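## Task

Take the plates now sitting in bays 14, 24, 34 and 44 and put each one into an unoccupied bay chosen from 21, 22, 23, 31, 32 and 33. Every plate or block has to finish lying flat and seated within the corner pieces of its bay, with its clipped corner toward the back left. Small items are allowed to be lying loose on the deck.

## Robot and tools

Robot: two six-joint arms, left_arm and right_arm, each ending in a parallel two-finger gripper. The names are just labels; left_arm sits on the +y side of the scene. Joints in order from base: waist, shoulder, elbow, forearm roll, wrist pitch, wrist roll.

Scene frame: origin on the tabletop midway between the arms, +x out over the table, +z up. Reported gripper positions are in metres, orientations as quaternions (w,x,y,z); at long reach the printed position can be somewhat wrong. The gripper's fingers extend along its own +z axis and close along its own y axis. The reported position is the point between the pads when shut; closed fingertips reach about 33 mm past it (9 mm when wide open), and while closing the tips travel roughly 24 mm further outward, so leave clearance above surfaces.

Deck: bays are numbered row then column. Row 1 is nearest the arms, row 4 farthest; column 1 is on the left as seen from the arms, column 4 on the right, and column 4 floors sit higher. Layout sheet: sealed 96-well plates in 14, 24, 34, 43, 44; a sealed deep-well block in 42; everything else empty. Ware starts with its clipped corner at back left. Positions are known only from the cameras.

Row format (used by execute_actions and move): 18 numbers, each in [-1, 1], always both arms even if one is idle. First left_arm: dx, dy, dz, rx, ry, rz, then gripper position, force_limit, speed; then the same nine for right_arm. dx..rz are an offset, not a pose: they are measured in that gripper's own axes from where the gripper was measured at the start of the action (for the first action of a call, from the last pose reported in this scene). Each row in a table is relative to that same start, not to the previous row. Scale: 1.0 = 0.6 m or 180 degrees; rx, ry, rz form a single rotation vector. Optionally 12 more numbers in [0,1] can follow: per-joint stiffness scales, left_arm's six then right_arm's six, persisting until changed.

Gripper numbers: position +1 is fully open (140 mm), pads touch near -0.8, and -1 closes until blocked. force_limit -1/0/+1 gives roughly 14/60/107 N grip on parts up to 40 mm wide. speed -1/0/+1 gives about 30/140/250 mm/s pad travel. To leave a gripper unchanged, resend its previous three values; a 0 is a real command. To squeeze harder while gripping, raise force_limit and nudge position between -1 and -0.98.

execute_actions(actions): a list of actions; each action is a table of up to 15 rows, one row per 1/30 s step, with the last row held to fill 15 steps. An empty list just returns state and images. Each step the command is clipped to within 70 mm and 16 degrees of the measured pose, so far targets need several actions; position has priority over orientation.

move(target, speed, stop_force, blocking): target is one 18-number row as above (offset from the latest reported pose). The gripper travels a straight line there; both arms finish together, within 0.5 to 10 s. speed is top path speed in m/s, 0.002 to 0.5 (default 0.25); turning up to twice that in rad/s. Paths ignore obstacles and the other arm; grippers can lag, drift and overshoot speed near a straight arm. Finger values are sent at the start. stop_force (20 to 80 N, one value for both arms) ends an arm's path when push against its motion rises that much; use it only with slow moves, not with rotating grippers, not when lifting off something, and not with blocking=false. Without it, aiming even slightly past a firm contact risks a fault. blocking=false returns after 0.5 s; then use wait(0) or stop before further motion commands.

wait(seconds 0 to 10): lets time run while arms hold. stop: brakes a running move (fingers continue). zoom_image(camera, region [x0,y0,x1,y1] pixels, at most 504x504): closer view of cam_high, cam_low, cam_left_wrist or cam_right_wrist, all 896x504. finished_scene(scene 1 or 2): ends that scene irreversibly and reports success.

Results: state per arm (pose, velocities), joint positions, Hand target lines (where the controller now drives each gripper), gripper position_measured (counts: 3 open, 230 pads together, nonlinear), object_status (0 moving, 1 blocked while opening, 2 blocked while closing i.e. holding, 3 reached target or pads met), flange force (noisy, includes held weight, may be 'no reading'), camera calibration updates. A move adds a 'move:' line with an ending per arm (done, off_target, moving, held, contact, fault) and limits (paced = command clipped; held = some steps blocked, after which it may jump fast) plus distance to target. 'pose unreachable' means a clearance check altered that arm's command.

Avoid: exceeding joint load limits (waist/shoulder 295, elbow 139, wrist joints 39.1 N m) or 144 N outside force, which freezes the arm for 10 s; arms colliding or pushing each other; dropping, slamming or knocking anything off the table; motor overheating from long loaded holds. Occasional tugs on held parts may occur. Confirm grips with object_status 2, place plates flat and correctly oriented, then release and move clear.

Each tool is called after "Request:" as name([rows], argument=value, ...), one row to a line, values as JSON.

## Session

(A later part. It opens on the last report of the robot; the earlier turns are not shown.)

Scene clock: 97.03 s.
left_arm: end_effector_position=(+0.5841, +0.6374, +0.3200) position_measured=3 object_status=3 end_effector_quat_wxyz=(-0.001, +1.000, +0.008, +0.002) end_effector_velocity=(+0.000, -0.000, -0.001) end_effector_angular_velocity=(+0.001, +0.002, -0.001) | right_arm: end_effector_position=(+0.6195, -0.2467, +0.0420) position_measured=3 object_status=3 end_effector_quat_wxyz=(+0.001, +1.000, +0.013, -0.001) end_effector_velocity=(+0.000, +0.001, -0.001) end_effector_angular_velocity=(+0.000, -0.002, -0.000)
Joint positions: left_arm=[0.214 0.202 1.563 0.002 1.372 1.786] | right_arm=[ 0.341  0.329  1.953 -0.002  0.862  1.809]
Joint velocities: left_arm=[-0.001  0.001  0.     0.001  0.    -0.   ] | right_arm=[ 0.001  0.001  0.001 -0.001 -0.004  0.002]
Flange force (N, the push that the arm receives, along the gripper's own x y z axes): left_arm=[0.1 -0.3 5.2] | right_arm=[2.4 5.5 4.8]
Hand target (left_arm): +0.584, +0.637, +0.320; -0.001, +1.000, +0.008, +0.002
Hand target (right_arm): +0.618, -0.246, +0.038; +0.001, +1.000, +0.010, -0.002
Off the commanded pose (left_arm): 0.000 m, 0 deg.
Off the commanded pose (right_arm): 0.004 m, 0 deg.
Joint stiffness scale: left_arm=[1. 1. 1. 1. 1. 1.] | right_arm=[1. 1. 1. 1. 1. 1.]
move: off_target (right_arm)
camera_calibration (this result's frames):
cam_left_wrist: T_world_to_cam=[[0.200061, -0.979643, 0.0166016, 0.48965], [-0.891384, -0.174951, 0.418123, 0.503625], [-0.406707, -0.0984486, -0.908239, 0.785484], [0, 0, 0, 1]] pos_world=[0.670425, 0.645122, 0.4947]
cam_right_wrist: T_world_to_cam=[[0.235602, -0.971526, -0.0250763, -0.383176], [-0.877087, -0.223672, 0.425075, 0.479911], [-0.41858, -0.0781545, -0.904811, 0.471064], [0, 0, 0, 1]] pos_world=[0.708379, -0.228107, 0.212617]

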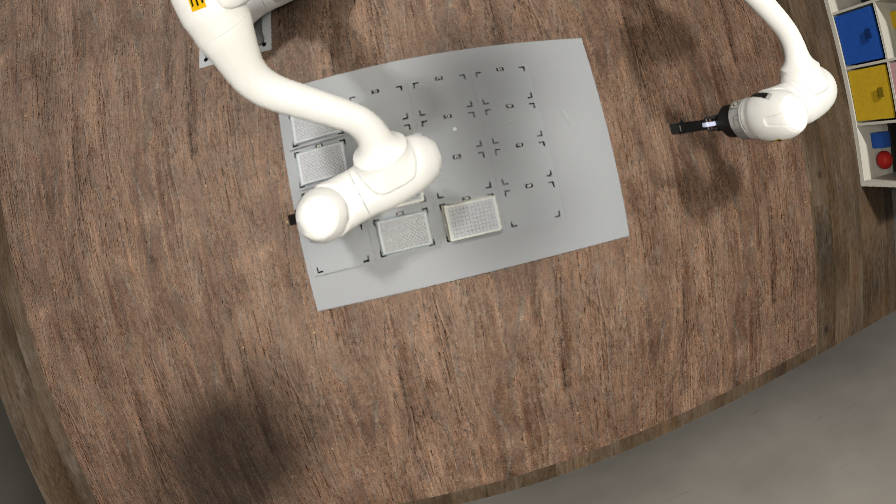

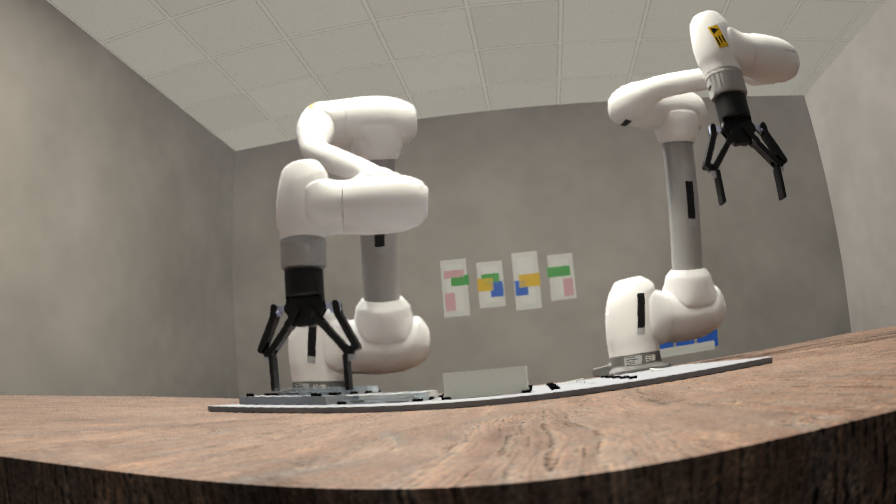

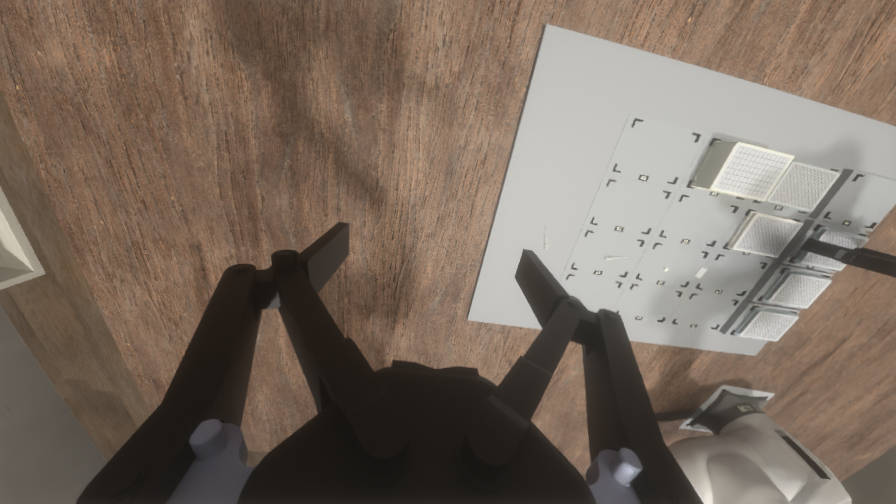

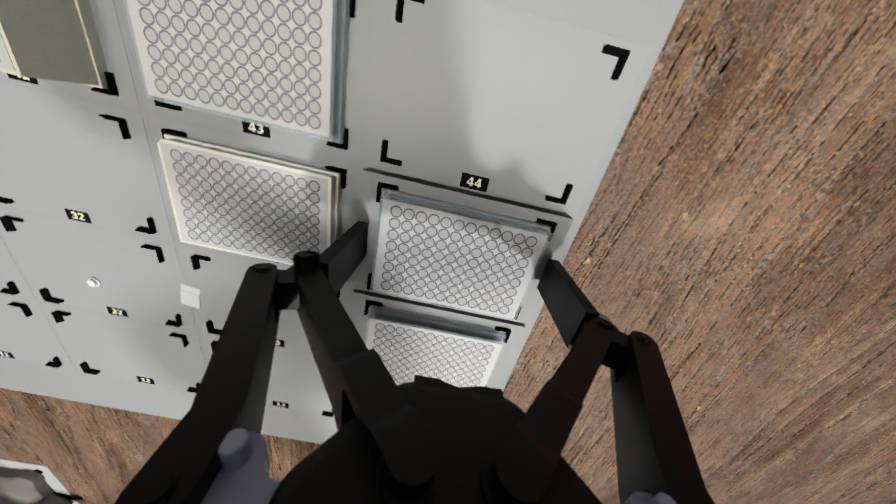

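Request:
move(target=[0,0,0,0,0,0,1,0,0, 0,0,0,0,0,0,-1,0.3,-0.6])

Request:
zoom_image(camera="cam_right_wrist", region=[300, 120, 620, 340])

Request:
move(target=[0,0,0,0,0,0,1,0,0, 0.002,0,-0.03,0,0,0,-1,0.3,-0.6], speed=0.05)

Request:
move(target=[0,0,0,0,0,0,1,0,0, 0.0143,-0.551,0,0,0,0.002,-1,0.3,-0.6])

Request:
move(target=[0,0,0,0,0,0,1,0,0, -0.002,-0.001,0.037,0,0,0.002,-1,0.3,-0.6], speed=0.05)

Request:
zoom_image(camera="cam_right_wrist", region=[300, 120, 620, 340])

Scene clock: 104.50 s.
left_arm: end_effector_position=(+0.5841, +0.6374, +0.3200) position_measured=3 object_status=3 end_effector_quat_wxyz=(-0.001, +1.000, +0.008, +0.002) end_effector_velocity=(+0.000, -0.000, -0.000) end_effector_angular_velocity=(-0.001, -0.000, +0.000) | right_arm: end_effector_position=(+0.6198, -0.2466, +0.0427) position_measured=37 object_status=2 end_effector_quat_wxyz=(+0.001, +1.000, +0.013, -0.000) end_effector_velocity=(+0.000, +0.000, -0.000) end_effector_angular_velocity=(+0.001, +0.000, -0.001)
Joint positions: left_arm=[0.214 0.202 1.563 0.002 1.372 1.786] | right_arm=[ 0.341  0.328  1.953 -0.002  0.863  1.809]
Joint velocities: left_arm=[ 0.     0.    -0.    -0.001  0.     0.001] | right_arm=[-0.     0.     0.     0.001 -0.     0.   ]
Flange force (N, the push that the arm receives, along the gripper's own x y z axes): left_arm=[0.2 2.3 5.5] | right_arm=[-10.2 6.6 -35.6]
Hand target (left_arm): +0.584, +0.637, +0.320; -0.001, +1.000, +0.008, +0.002
Hand target (right_arm): +0.620, -0.247, +0.042; +0.001, +1.000, +0.013, -0.001
Off the commanded pose (left_arm): 0.000 m, 0 deg.
Off the commanded pose (right_arm): 0.001 m, 0 deg.
Joint stiffness scale: left_arm=[1. 1. 1. 1. 1. 1.] | right_arm=[1. 1. 1. 1. 1. 1.]
move: done
camera_calibration (this result's frames):
cam_left_wrist: T_world_to_cam=[[0.200061, -0.979643, 0.0166015, 0.48965], [-0.891384, -0.174951, 0.418124, 0.503625], [-0.406707, -0.0984487, -0.908238, 0.785484], [0, 0, 0, 1]] pos_world=[0.670425, 0.645122, 0.4947]
cam_right_wrist: T_world_to_cam=[[0.23552, -0.971545, -0.0251, -0.383054], [-0.877515, -0.223685, 0.424184, 0.480147], [-0.417729, -0.0778784, -0.905228, 0.471398], [0, 0, 0, 1]] pos_world=[0.70847, -0.228041, 0.213437]

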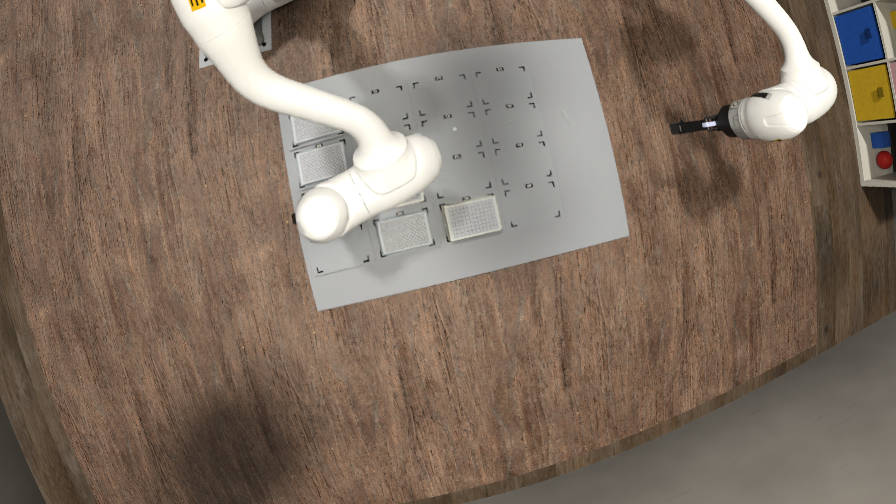

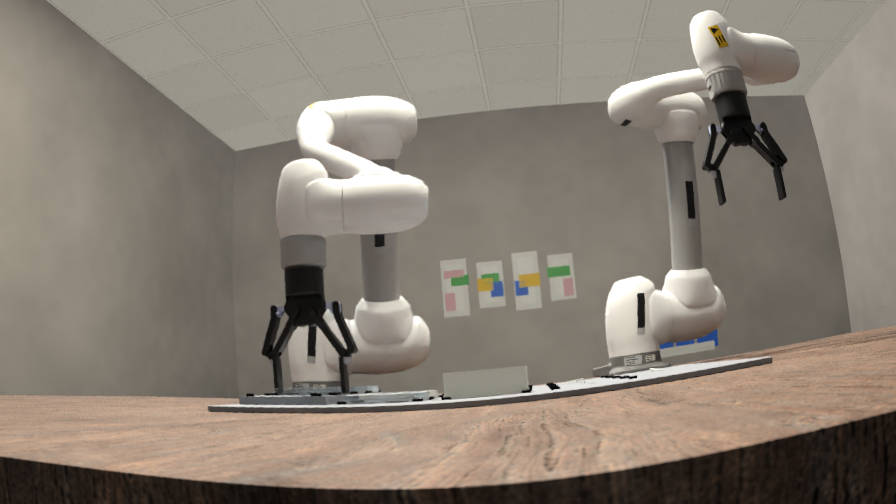

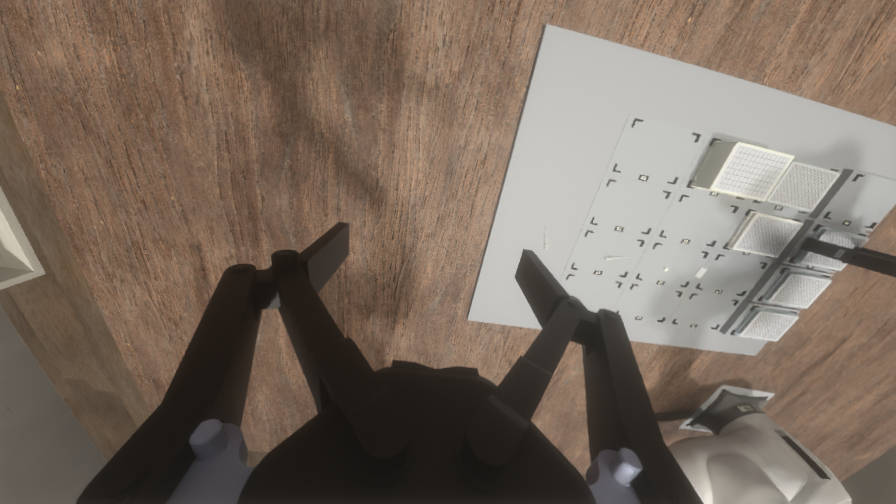

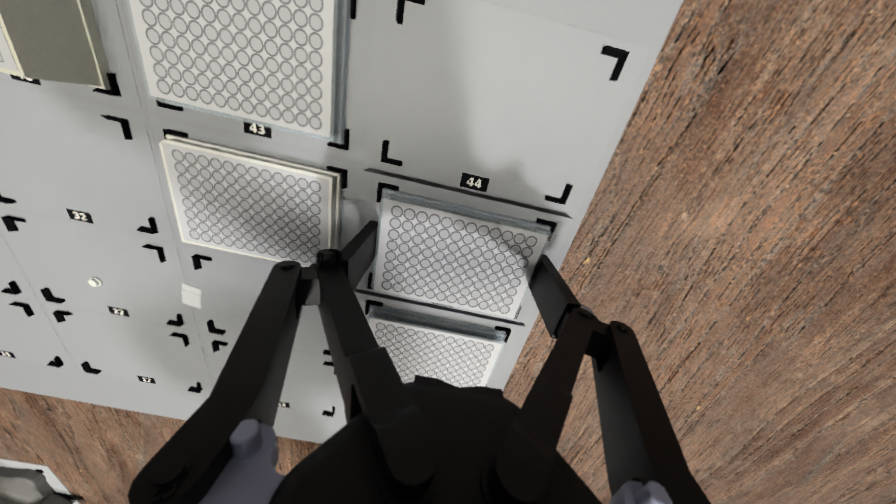

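Region (300, 120, 620, 340) of cam_right_wrist's 896x504 image, scaled by 1.575, with more detail than that image has; it fills the top 346 rows of this view, and the rest is white.

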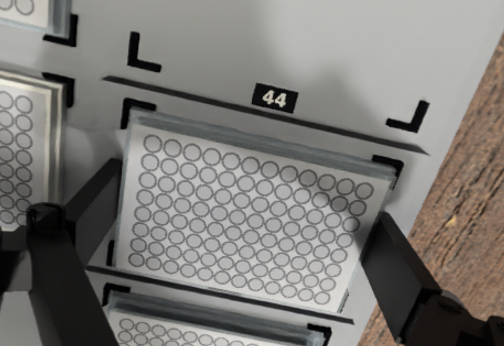

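Scene clock: 105.30 s.
left_arm: end_effector_position=(+0.5841, +0.6374, +0.3200) position_measured=3 object_status=3 end_effector_quat_wxyz=(-0.001, +1.000, +0.008, +0.002) end_effector_velocity=(-0.000, -0.001, +0.000) end_effector_angular_velocity=(-0.002, +0.000, -0.001) | right_arm: end_effector_position=(+0.6200, -0.2466, +0.0569) position_measured=38 object_status=2 end_effector_quat_wxyz=(+0.001, +1.000, +0.013, -0.001) end_effector_velocity=(-0.000, +0.000, +0.002) end_effector_angular_velocity=(+0.000, +0.001, -0.000)
Joint positions: left_arm=[0.214 0.202 1.563 0.002 1.372 1.786] | right_arm=[ 0.341  0.313  1.941 -0.002  0.891  1.809]
Joint velocities: left_arm=[-0.001 -0.001  0.    -0.002  0.001  0.001] | right_arm=[ 0.    -0.002 -0.002  0.001  0.005 -0.   ]
Flange force (N, the push that the arm receives, along the gripper's own x y z axes): left_arm=[0.5 1.5 5.3] | right_arm=[4.1 6.3 5.3]
Hand target (left_arm): +0.584, +0.637, +0.320; -0.001, +1.000, +0.008, +0.002
Hand target (right_arm): +0.621, -0.247, +0.061; +0.001, +1.000, +0.013, -0.000
Off the commanded pose (left_arm): 0.000 m, 0 deg.
Off the commanded pose (right_arm): 0.004 m, 0 deg.
Joint stiffness scale: left_arm=[1. 1. 1. 1. 1. 1.] | right_arm=[1. 1. 1. 1. 1. 1.]
move: off_target (right_arm)
camera_calibration (this result's frames):
cam_left_wrist: T_world_to_cam=[[0.200061, -0.979643, 0.0166015, 0.48965], [-0.891384, -0.174951, 0.418123, 0.503625], [-0.406707, -0.0984486, -0.908239, 0.785484], [0, 0, 0, 1]] pos_world=[0.670425, 0.645122, 0.4947]
cam_right_wrist: T_world_to_cam=[[0.235427, -0.97157, -0.0250116, -0.382662], [-0.876818, -0.223428, 0.425759, 0.473879], [-0.419243, -0.0783045, -0.904491, 0.485086], [0, 0, 0, 1]] pos_world=[0.708963, -0.227921, 0.227427]

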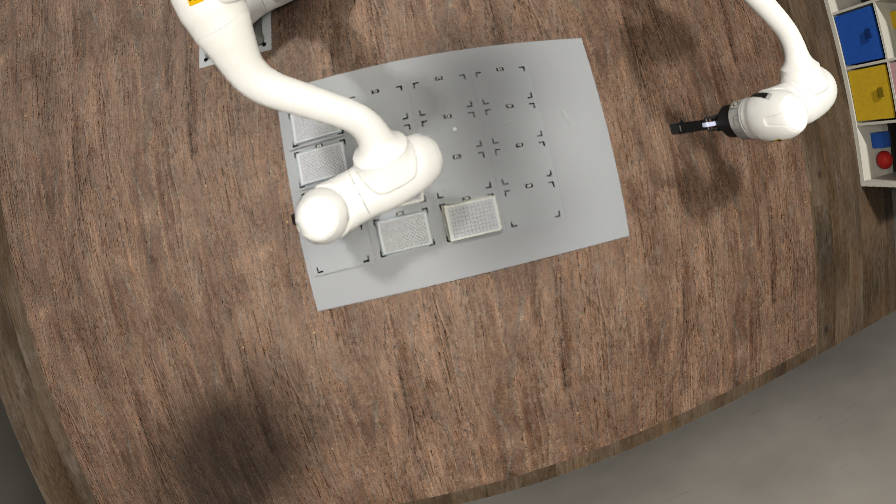

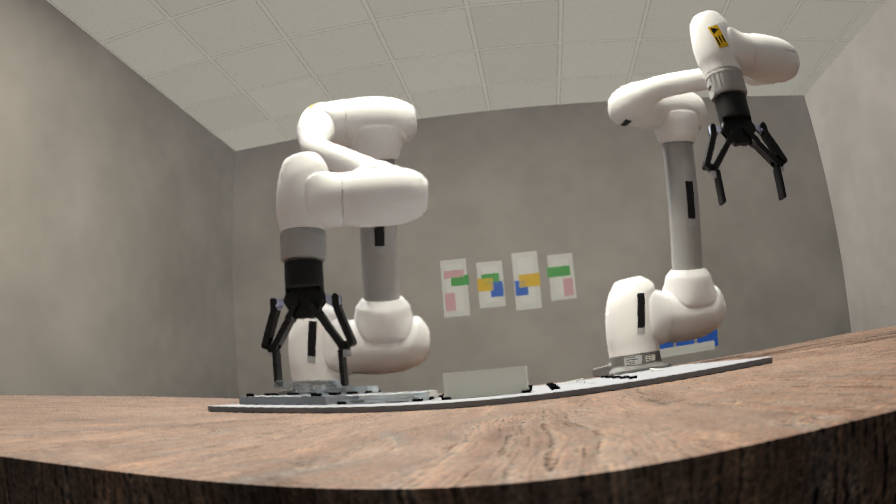

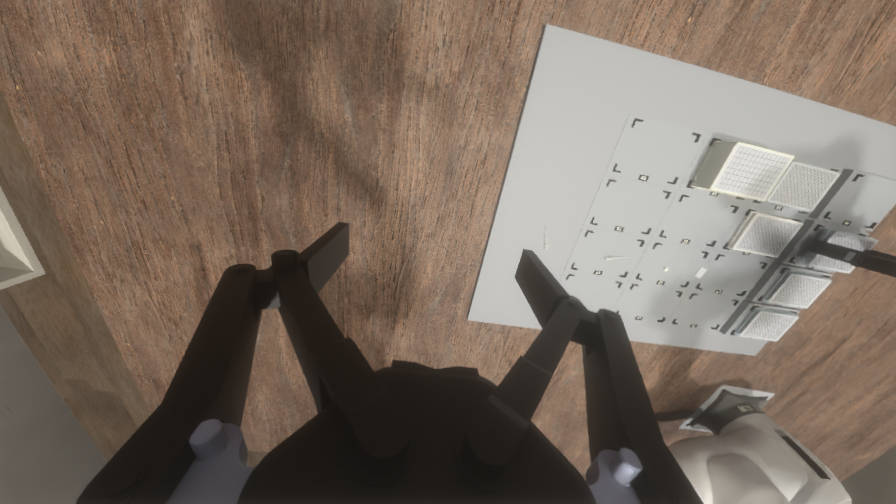

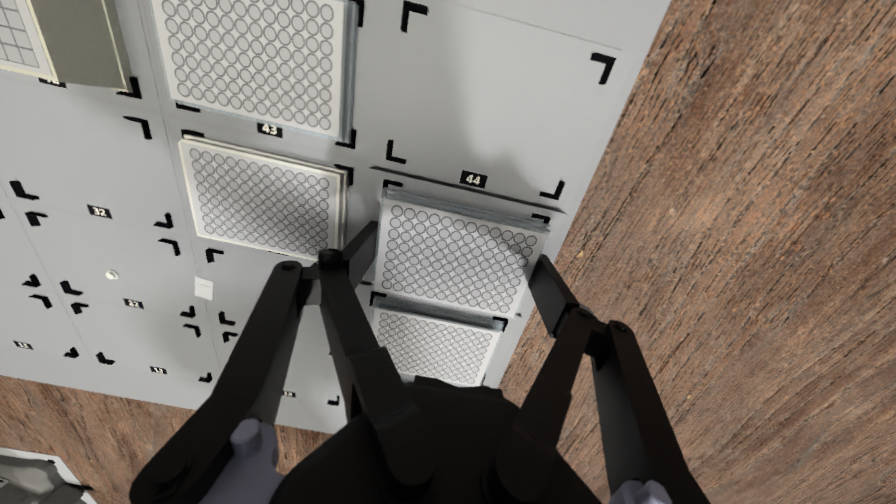

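Scene clock: 107.20 s.
left_arm: end_effector_position=(+0.5841, +0.6374, +0.3200) position_measured=3 object_status=3 end_effector_quat_wxyz=(-0.001, +1.000, +0.008, +0.002) end_effector_velocity=(+0.000, +0.001, +0.000) end_effector_angular_velocity=(-0.000, -0.001, +0.001) | right_arm: end_effector_position=(+0.6211, +0.0833, +0.0571) position_measured=38 object_status=2 end_effector_quat_wxyz=(-0.001, +1.000, +0.013, +0.001) end_effector_velocity=(-0.000, +0.002, -0.000) end_effector_angular_velocity=(-0.001, +0.001, -0.001)
Joint positions: left_arm=[0.214 0.202 1.563 0.002 1.372 1.786] | right_arm=[ 0.758  0.537  1.591 -0.     1.011  2.225]
Joint velocities: left_arm=[ 0.001 -0.    -0.    -0.    -0.001 -0.   ] | right_arm=[ 0.003  0.002 -0.003 -0.001  0.003  0.004]
Flange force (N, the push that the arm receives, along the gripper's own x y z axes): left_arm=[-0.4 0.8 4.4] | right_arm=[-0.2 2.3 4.2]
Hand target (left_arm): +0.584, +0.637, +0.320; -0.001, +1.000, +0.008, +0.002
Hand target (right_arm): +0.621, +0.085, +0.056; +0.001, +1.000, +0.010, -0.001
Off the commanded pose (left_arm): 0.000 m, 0 deg.
Off the commanded pose (right_arm): 0.002 m, 0 deg.
Joint stiffness scale: left_arm=[1. 1. 1. 1. 1. 1.] | right_arm=[1. 1. 1. 1. 1. 1.]
move: done
camera_calibration (this result's frames):
cam_left_wrist: T_world_to_cam=[[0.200061, -0.979643, 0.0166015, 0.48965], [-0.891384, -0.174951, 0.418124, 0.503625], [-0.406707, -0.0984486, -0.908238, 0.785484], [0, 0, 0, 1]] pos_world=[0.670425, 0.645122, 0.4947]
cam_right_wrist: T_world_to_cam=[[0.235525, -0.971475, -0.0276578, -0.0622871], [-0.878656, -0.225011, 0.421111, 0.549992], [-0.415322, -0.0748803, -0.906588, 0.509008], [0, 0, 0, 1]] pos_world=[0.709326, 0.101358, 0.22813]

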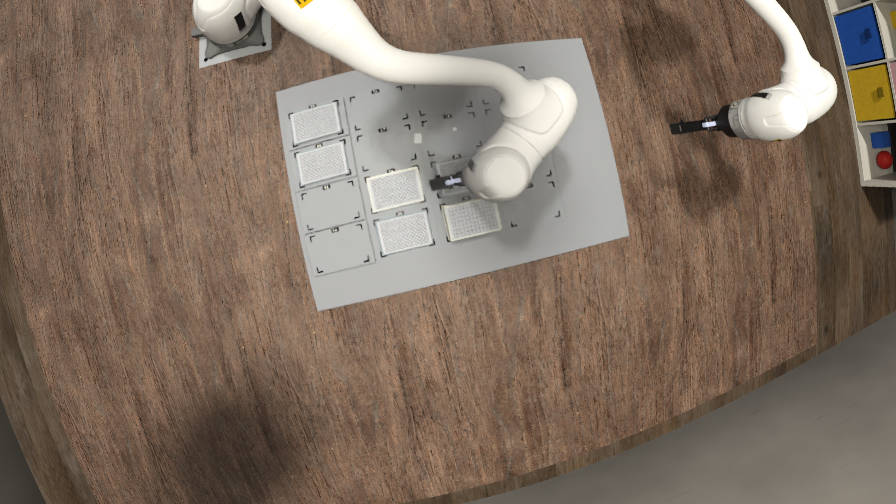

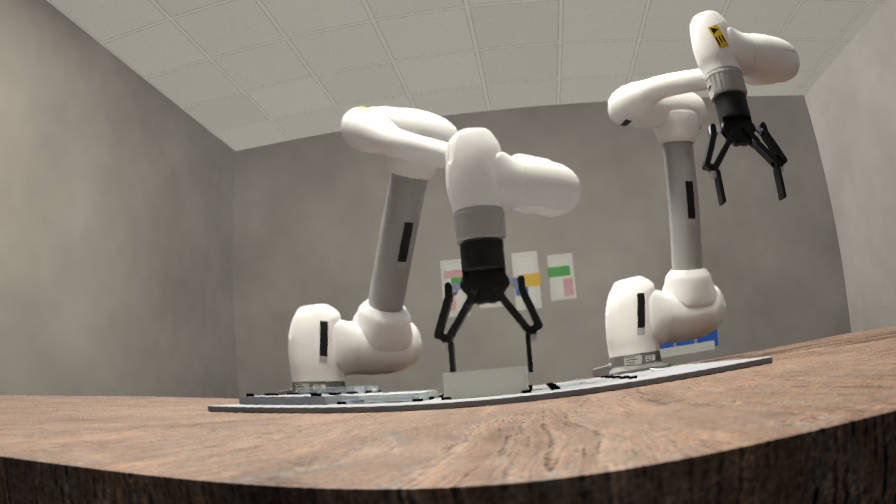

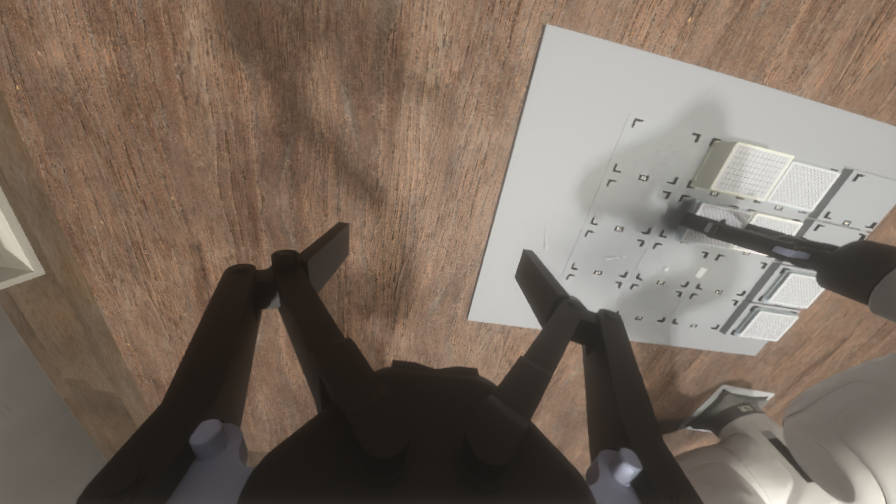

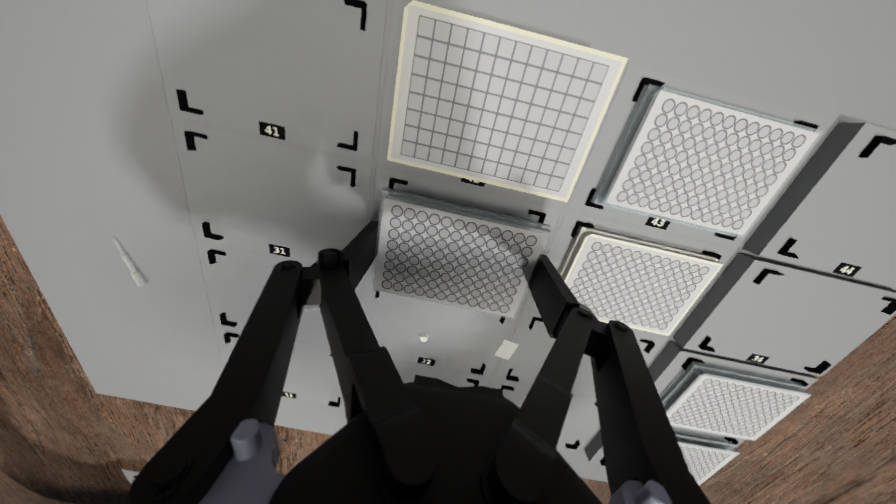

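Scene clock: 108.00 s.
left_arm: end_effector_position=(+0.5841, +0.6374, +0.3200) position_measured=3 object_status=3 end_effector_quat_wxyz=(-0.001, +1.000, +0.008, +0.002) end_effector_velocity=(+0.000, +0.000, -0.000) end_effector_angular_velocity=(+0.001, +0.001, -0.000) | right_arm: end_effector_position=(+0.6213, +0.0836, +0.0395) position_measured=38 object_status=2 end_effector_quat_wxyz=(-0.001, +1.000, +0.013, +0.002) end_effector_velocity=(+0.001, +0.001, -0.001) end_effector_angular_velocity=(+0.002, -0.002, -0.001)
Joint positions: left_arm=[0.214 0.202 1.563 0.002 1.372 1.786] | right_arm=[ 0.758  0.552  1.604 -0.     0.983  2.225]
Joint velocities: left_arm=[-0.     0.    -0.     0.001  0.    -0.   ] | right_arm=[-0.     0.002 -0.    -0.    -0.005  0.001]
Flange force (N, the push that the arm receives, along the gripper's own x y z axes): left_arm=[0.8 -0.2 5.2] | right_arm=[1.2 6.4 2.5]
Hand target (left_arm): +0.584, +0.637, +0.320; -0.001, +1.000, +0.008, +0.002
Hand target (right_arm): +0.620, +0.084, +0.035; -0.001, +1.000, +0.010, +0.001
Off the commanded pose (left_arm): 0.000 m, 0 deg.
Off the commanded pose (right_arm): 0.005 m, 0 deg.
Joint stiffness scale: left_arm=[1. 1. 1. 1. 1. 1.] | right_arm=[1. 1. 1. 1. 1. 1.]
move: off_target (right_arm)
camera_calibration (this result's frames):
cam_left_wrist: T_world_to_cam=[[0.200061, -0.979643, 0.0166015, 0.48965], [-0.891384, -0.174952, 0.418123, 0.503625], [-0.406707, -0.0984486, -0.908239, 0.785484], [0, 0, 0, 1]] pos_world=[0.670425, 0.645122, 0.4947]
cam_right_wrist: T_world_to_cam=[[0.235577, -0.971442, -0.0283681, -0.0625759], [-0.879191, -0.225463, 0.41975, 0.558088], [-0.414159, -0.0739423, -0.907196, 0.492337], [0, 0, 0, 1]] pos_world=[0.709313, 0.101444, 0.210613]

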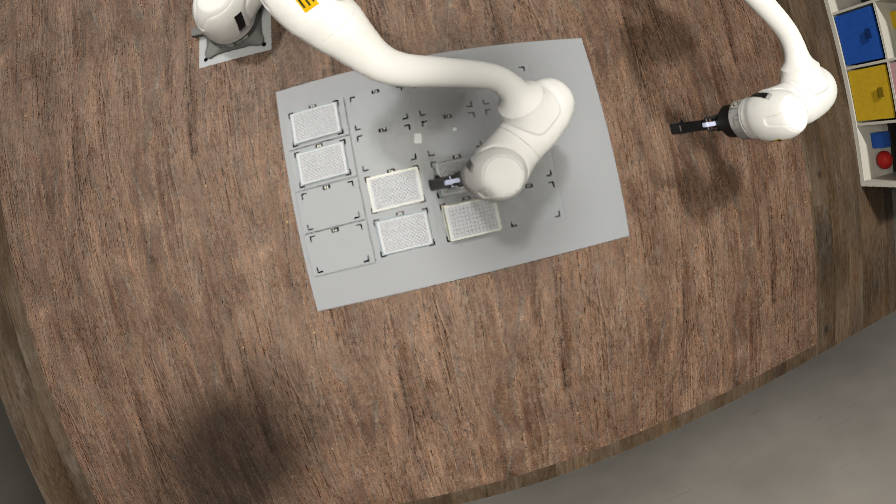

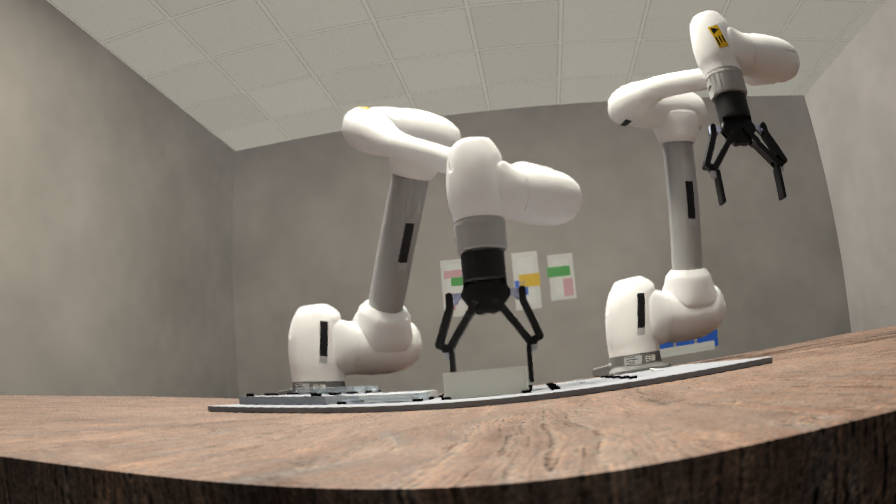

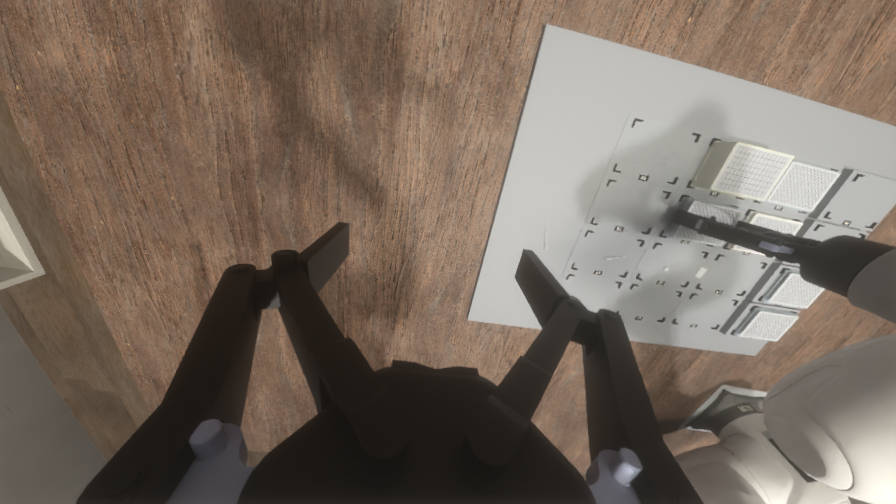

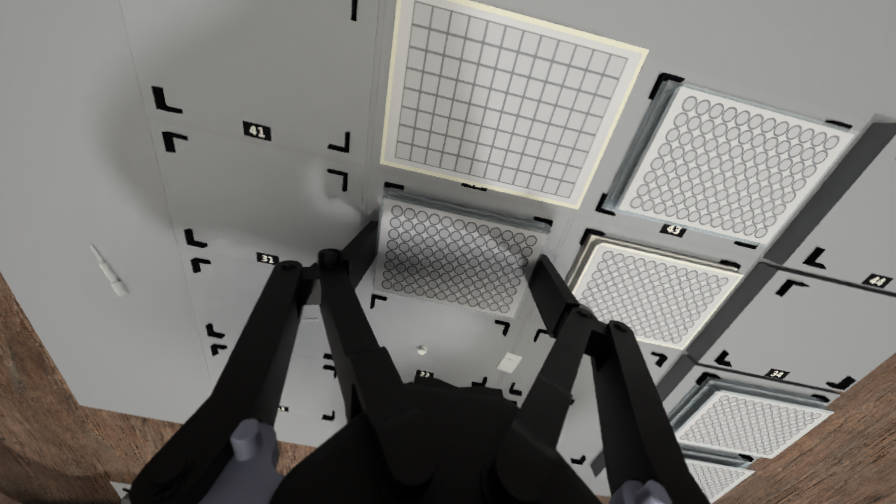

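Region (300, 120, 620, 340) of cam_right_wrist's 896x504 image, scaled by 1.575, with more detail than that image has; it fills the top 346 rows of this view, and the rest is white.

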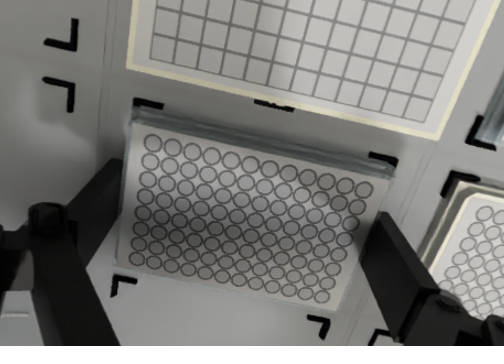

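Request:
move(target=[0,0,0,0,0,0,1,0,0, -0.004,0.004,0.016,0,0,0,-1,0.3,-0.6], speed=0.02)

Request:
zoom_image(camera="cam_right_wrist", region=[300, 120, 620, 340])

Scene clock: 111.87 s.
left_arm: end_effector_position=(+0.5841, +0.6374, +0.3200) position_measured=3 object_status=3 end_effector_quat_wxyz=(-0.001, +1.000, +0.008, +0.002) end_effector_velocity=(-0.000, +0.000, -0.000) end_effector_angular_velocity=(+0.000, +0.001, -0.000) | right_arm: end_effector_position=(+0.6195, +0.0821, +0.0344) position_measured=38 object_status=2 end_effector_quat_wxyz=(-0.002, +1.000, +0.013, +0.002) end_effector_velocity=(-0.000, -0.000, -0.002) end_effector_angular_velocity=(+0.001, -0.001, -0.000)
Joint positions: left_arm=[0.214 0.202 1.563 0.002 1.372 1.786] | right_arm=[ 0.758  0.552  1.613 -0.     0.97   2.225]
Joint velocities: left_arm=[-0.     0.    -0.     0.     0.001 -0.   ] | right_arm=[-0.     0.     0.003  0.    -0.004  0.   ]
Flange force (N, the push that the arm receives, along the gripper's own x y z axes): left_arm=[0.6 0.2 5.1] | right_arm=[4.1 1.6 2.5]
Hand target (left_arm): +0.584, +0.637, +0.320; -0.001, +1.000, +0.008, +0.002
Hand target (right_arm): +0.619, +0.081, +0.030; -0.001, +1.000, +0.013, +0.001
Off the commanded pose (left_arm): 0.000 m, 0 deg.
Off the commanded pose (right_arm): 0.005 m, 0 deg.
Joint stiffness scale: left_arm=[1. 1. 1. 1. 1. 1.] | right_arm=[1. 1. 1. 1. 1. 1.]
move: off_target (right_arm)
camera_calibration (this result's frames):
cam_left_wrist: T_world_to_cam=[[0.200061, -0.979643, 0.0166015, 0.48965], [-0.891384, -0.174952, 0.418124, 0.503625], [-0.406707, -0.0984487, -0.908238, 0.785484], [0, 0, 0, 1]] pos_world=[0.670425, 0.645122, 0.4947]
cam_right_wrist: T_world_to_cam=[[0.23556, -0.971423, -0.029134, -0.0636749], [-0.879785, -0.225883, 0.418277, 0.558736], [-0.412905, -0.0728977, -0.907852, 0.48601], [0, 0, 0, 1]] pos_world=[0.707242, 0.0997828, 0.205664]

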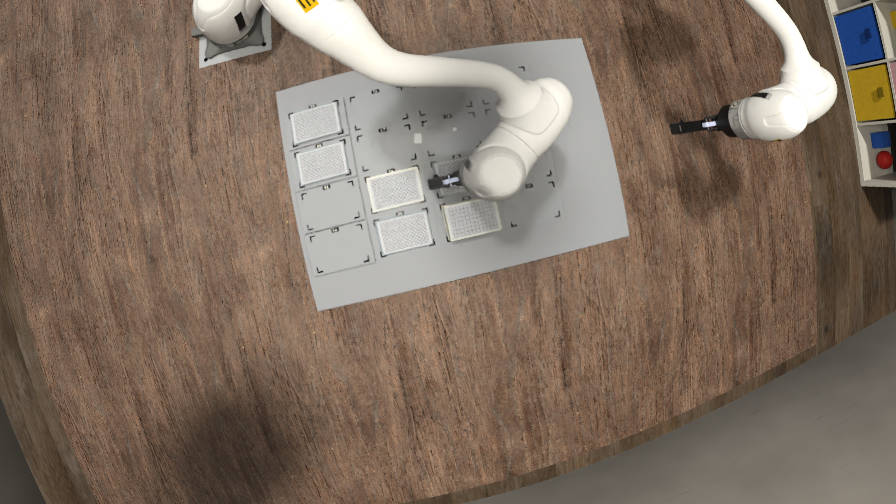

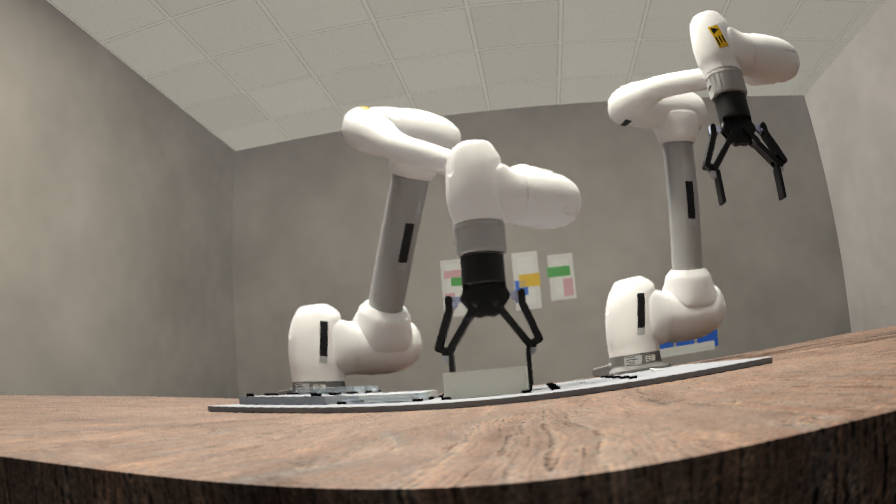

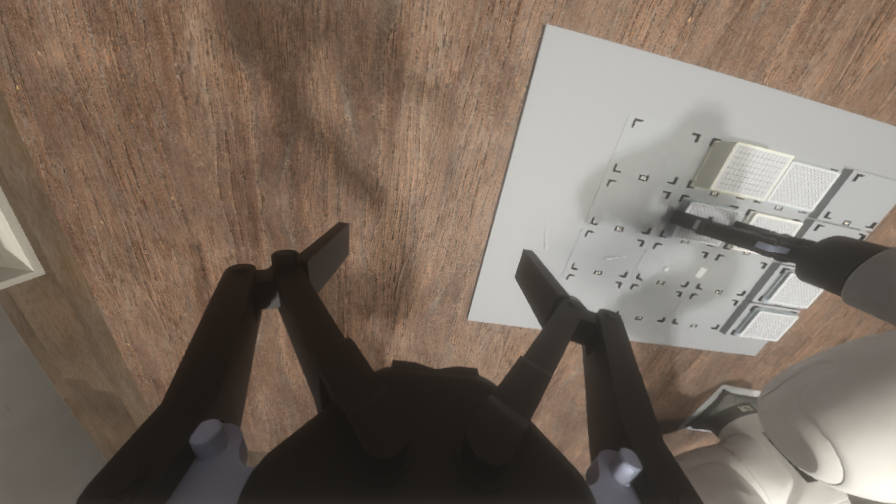

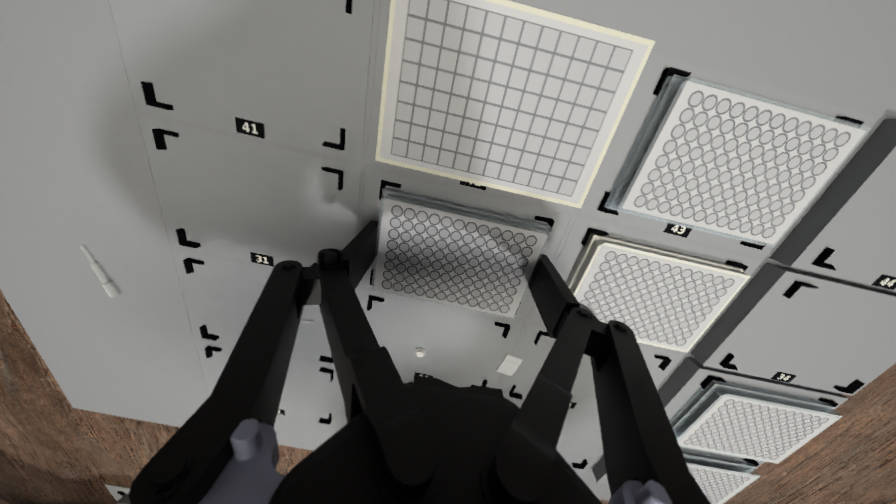

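Region (300, 120, 620, 340) of cam_right_wrist's 896x504 image, scaled by 1.575, with more detail than that image has; it fills the top 346 rows of this view, and the rest is white.

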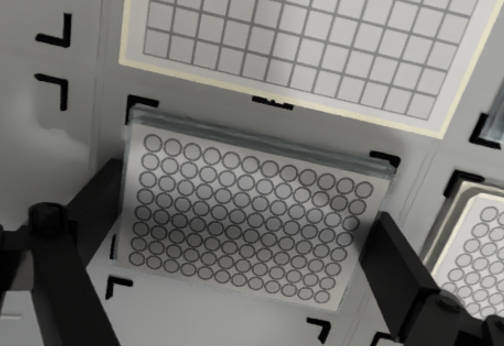

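Request:
move(target=[0,0,0,0,0,0,1,0,0, 0.0013,0.0027,0.011,0,0,0,-1,0.3,-0.6], speed=0.02)

Request:
zoom_image(camera="cam_right_wrist", region=[300, 120, 620, 340])

Scene clock: 115.47 s.
left_arm: end_effector_position=(+0.5841, +0.6374, +0.3200) position_measured=3 object_status=3 end_effector_quat_wxyz=(-0.001, +1.000, +0.008, +0.002) end_effector_velocity=(+0.000, -0.001, +0.000) end_effector_angular_velocity=(+0.000, -0.001, -0.001) | right_arm: end_effector_position=(+0.6203, +0.0820, +0.0323) position_measured=38 object_status=2 end_effector_quat_wxyz=(-0.002, +1.000, +0.013, +0.003) end_effector_velocity=(-0.000, +0.000, -0.002) end_effector_angular_velocity=(+0.001, +0.000, -0.001)
Joint positions: left_arm=[0.214 0.202 1.563 0.002 1.372 1.786] | right_arm=[ 0.757  0.554  1.615 -0.     0.965  2.225]
Joint velocities: left_arm=[-0.001 -0.001  0.    -0.    -0.001  0.   ] | right_arm=[-0.     0.002  0.001  0.002 -0.003 -0.   ]
Flange force (N, the push that the arm receives, along the gripper's own x y z axes): left_arm=[-1.3 1.4 4.9] | right_arm=[5.9 3.7 4.9]
Hand target (left_arm): +0.584, +0.637, +0.320; -0.001, +1.000, +0.008, +0.002
Hand target (right_arm): +0.620, +0.081, +0.028; -0.002, +1.000, +0.013, +0.002
Off the commanded pose (left_arm): 0.000 m, 0 deg.
Off the commanded pose (right_arm): 0.005 m, 0 deg.
Joint stiffness scale: left_arm=[1. 1. 1. 1. 1. 1.] | right_arm=[1. 1. 1. 1. 1. 1.]
move: off_target (right_arm)
camera_calibration (this result's frames):
cam_left_wrist: T_world_to_cam=[[0.200061, -0.979643, 0.0166015, 0.48965], [-0.891384, -0.174951, 0.418123, 0.503625], [-0.406707, -0.0984486, -0.908239, 0.785484], [0, 0, 0, 1]] pos_world=[0.670425, 0.645122, 0.4947]
cam_right_wrist: T_world_to_cam=[[0.234885, -0.971563, -0.0299088, -0.0635664], [-0.880539, -0.22571, 0.416781, 0.560801], [-0.41168, -0.0715599, -0.908515, 0.483586], [0, 0, 0, 1]] pos_world=[0.707821, 0.0994249, 0.203712]

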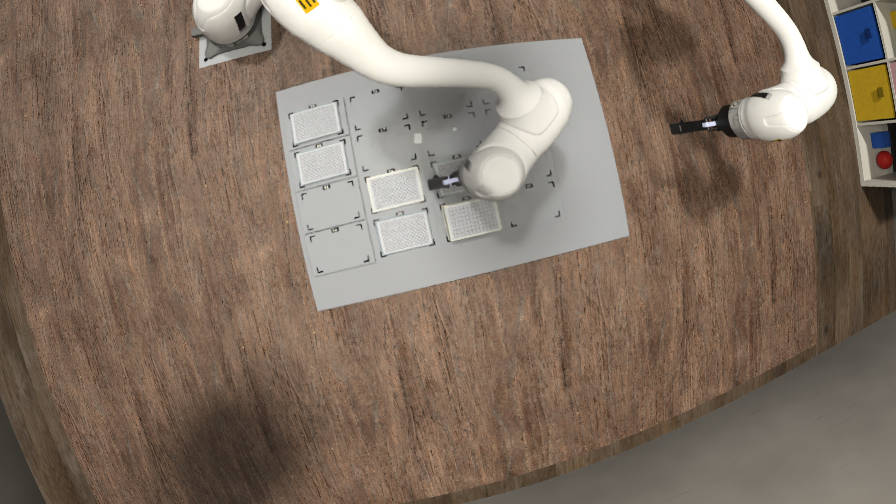

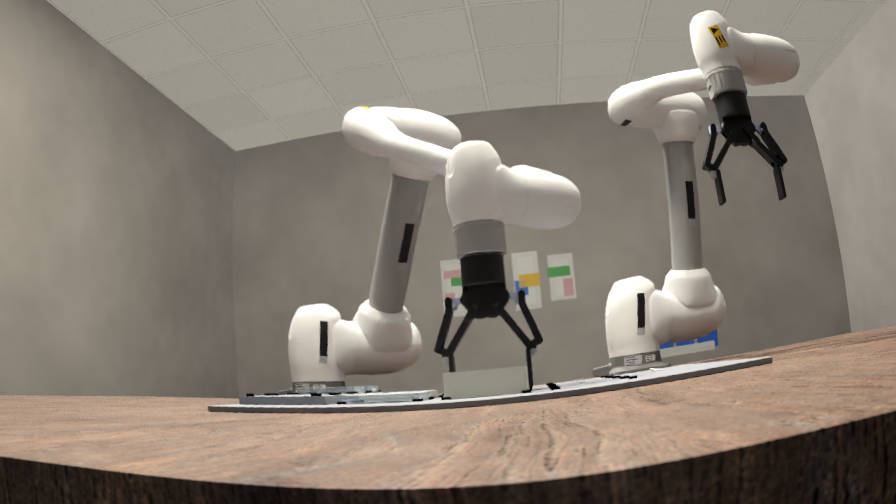

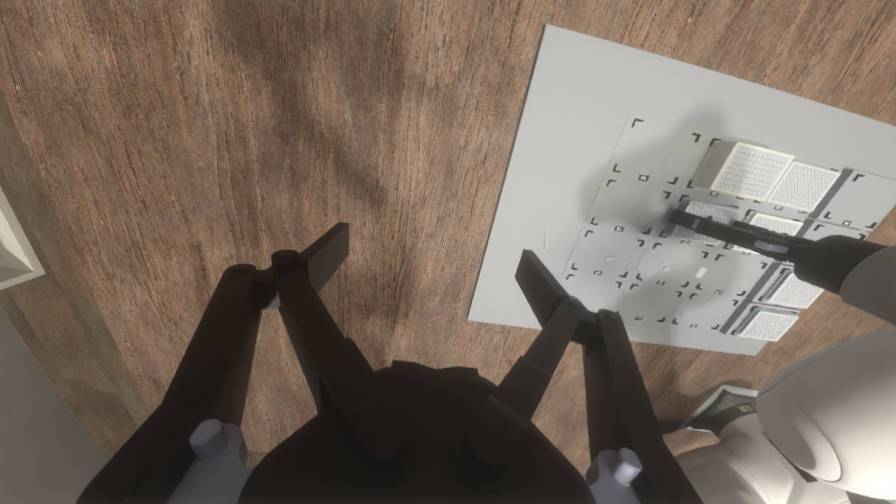

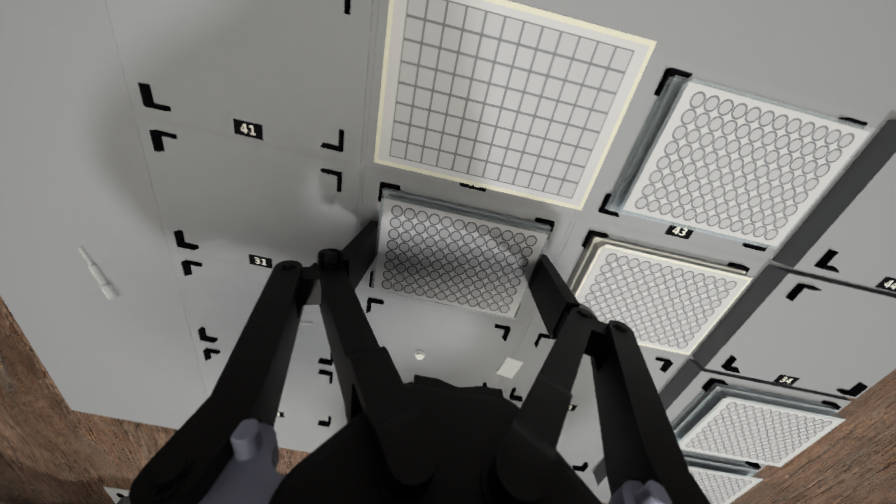

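Region (300, 120, 620, 340) of cam_right_wrist's 896x504 image, scaled by 1.575, with more detail than that image has; it fills the top 346 rows of this view, and the rest is white.

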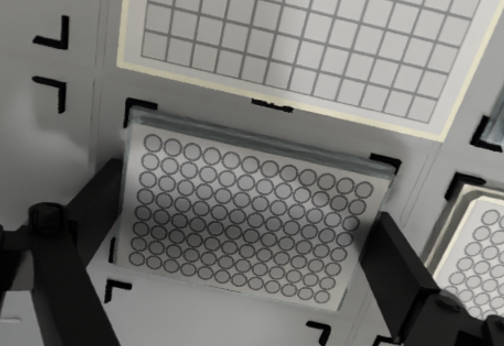

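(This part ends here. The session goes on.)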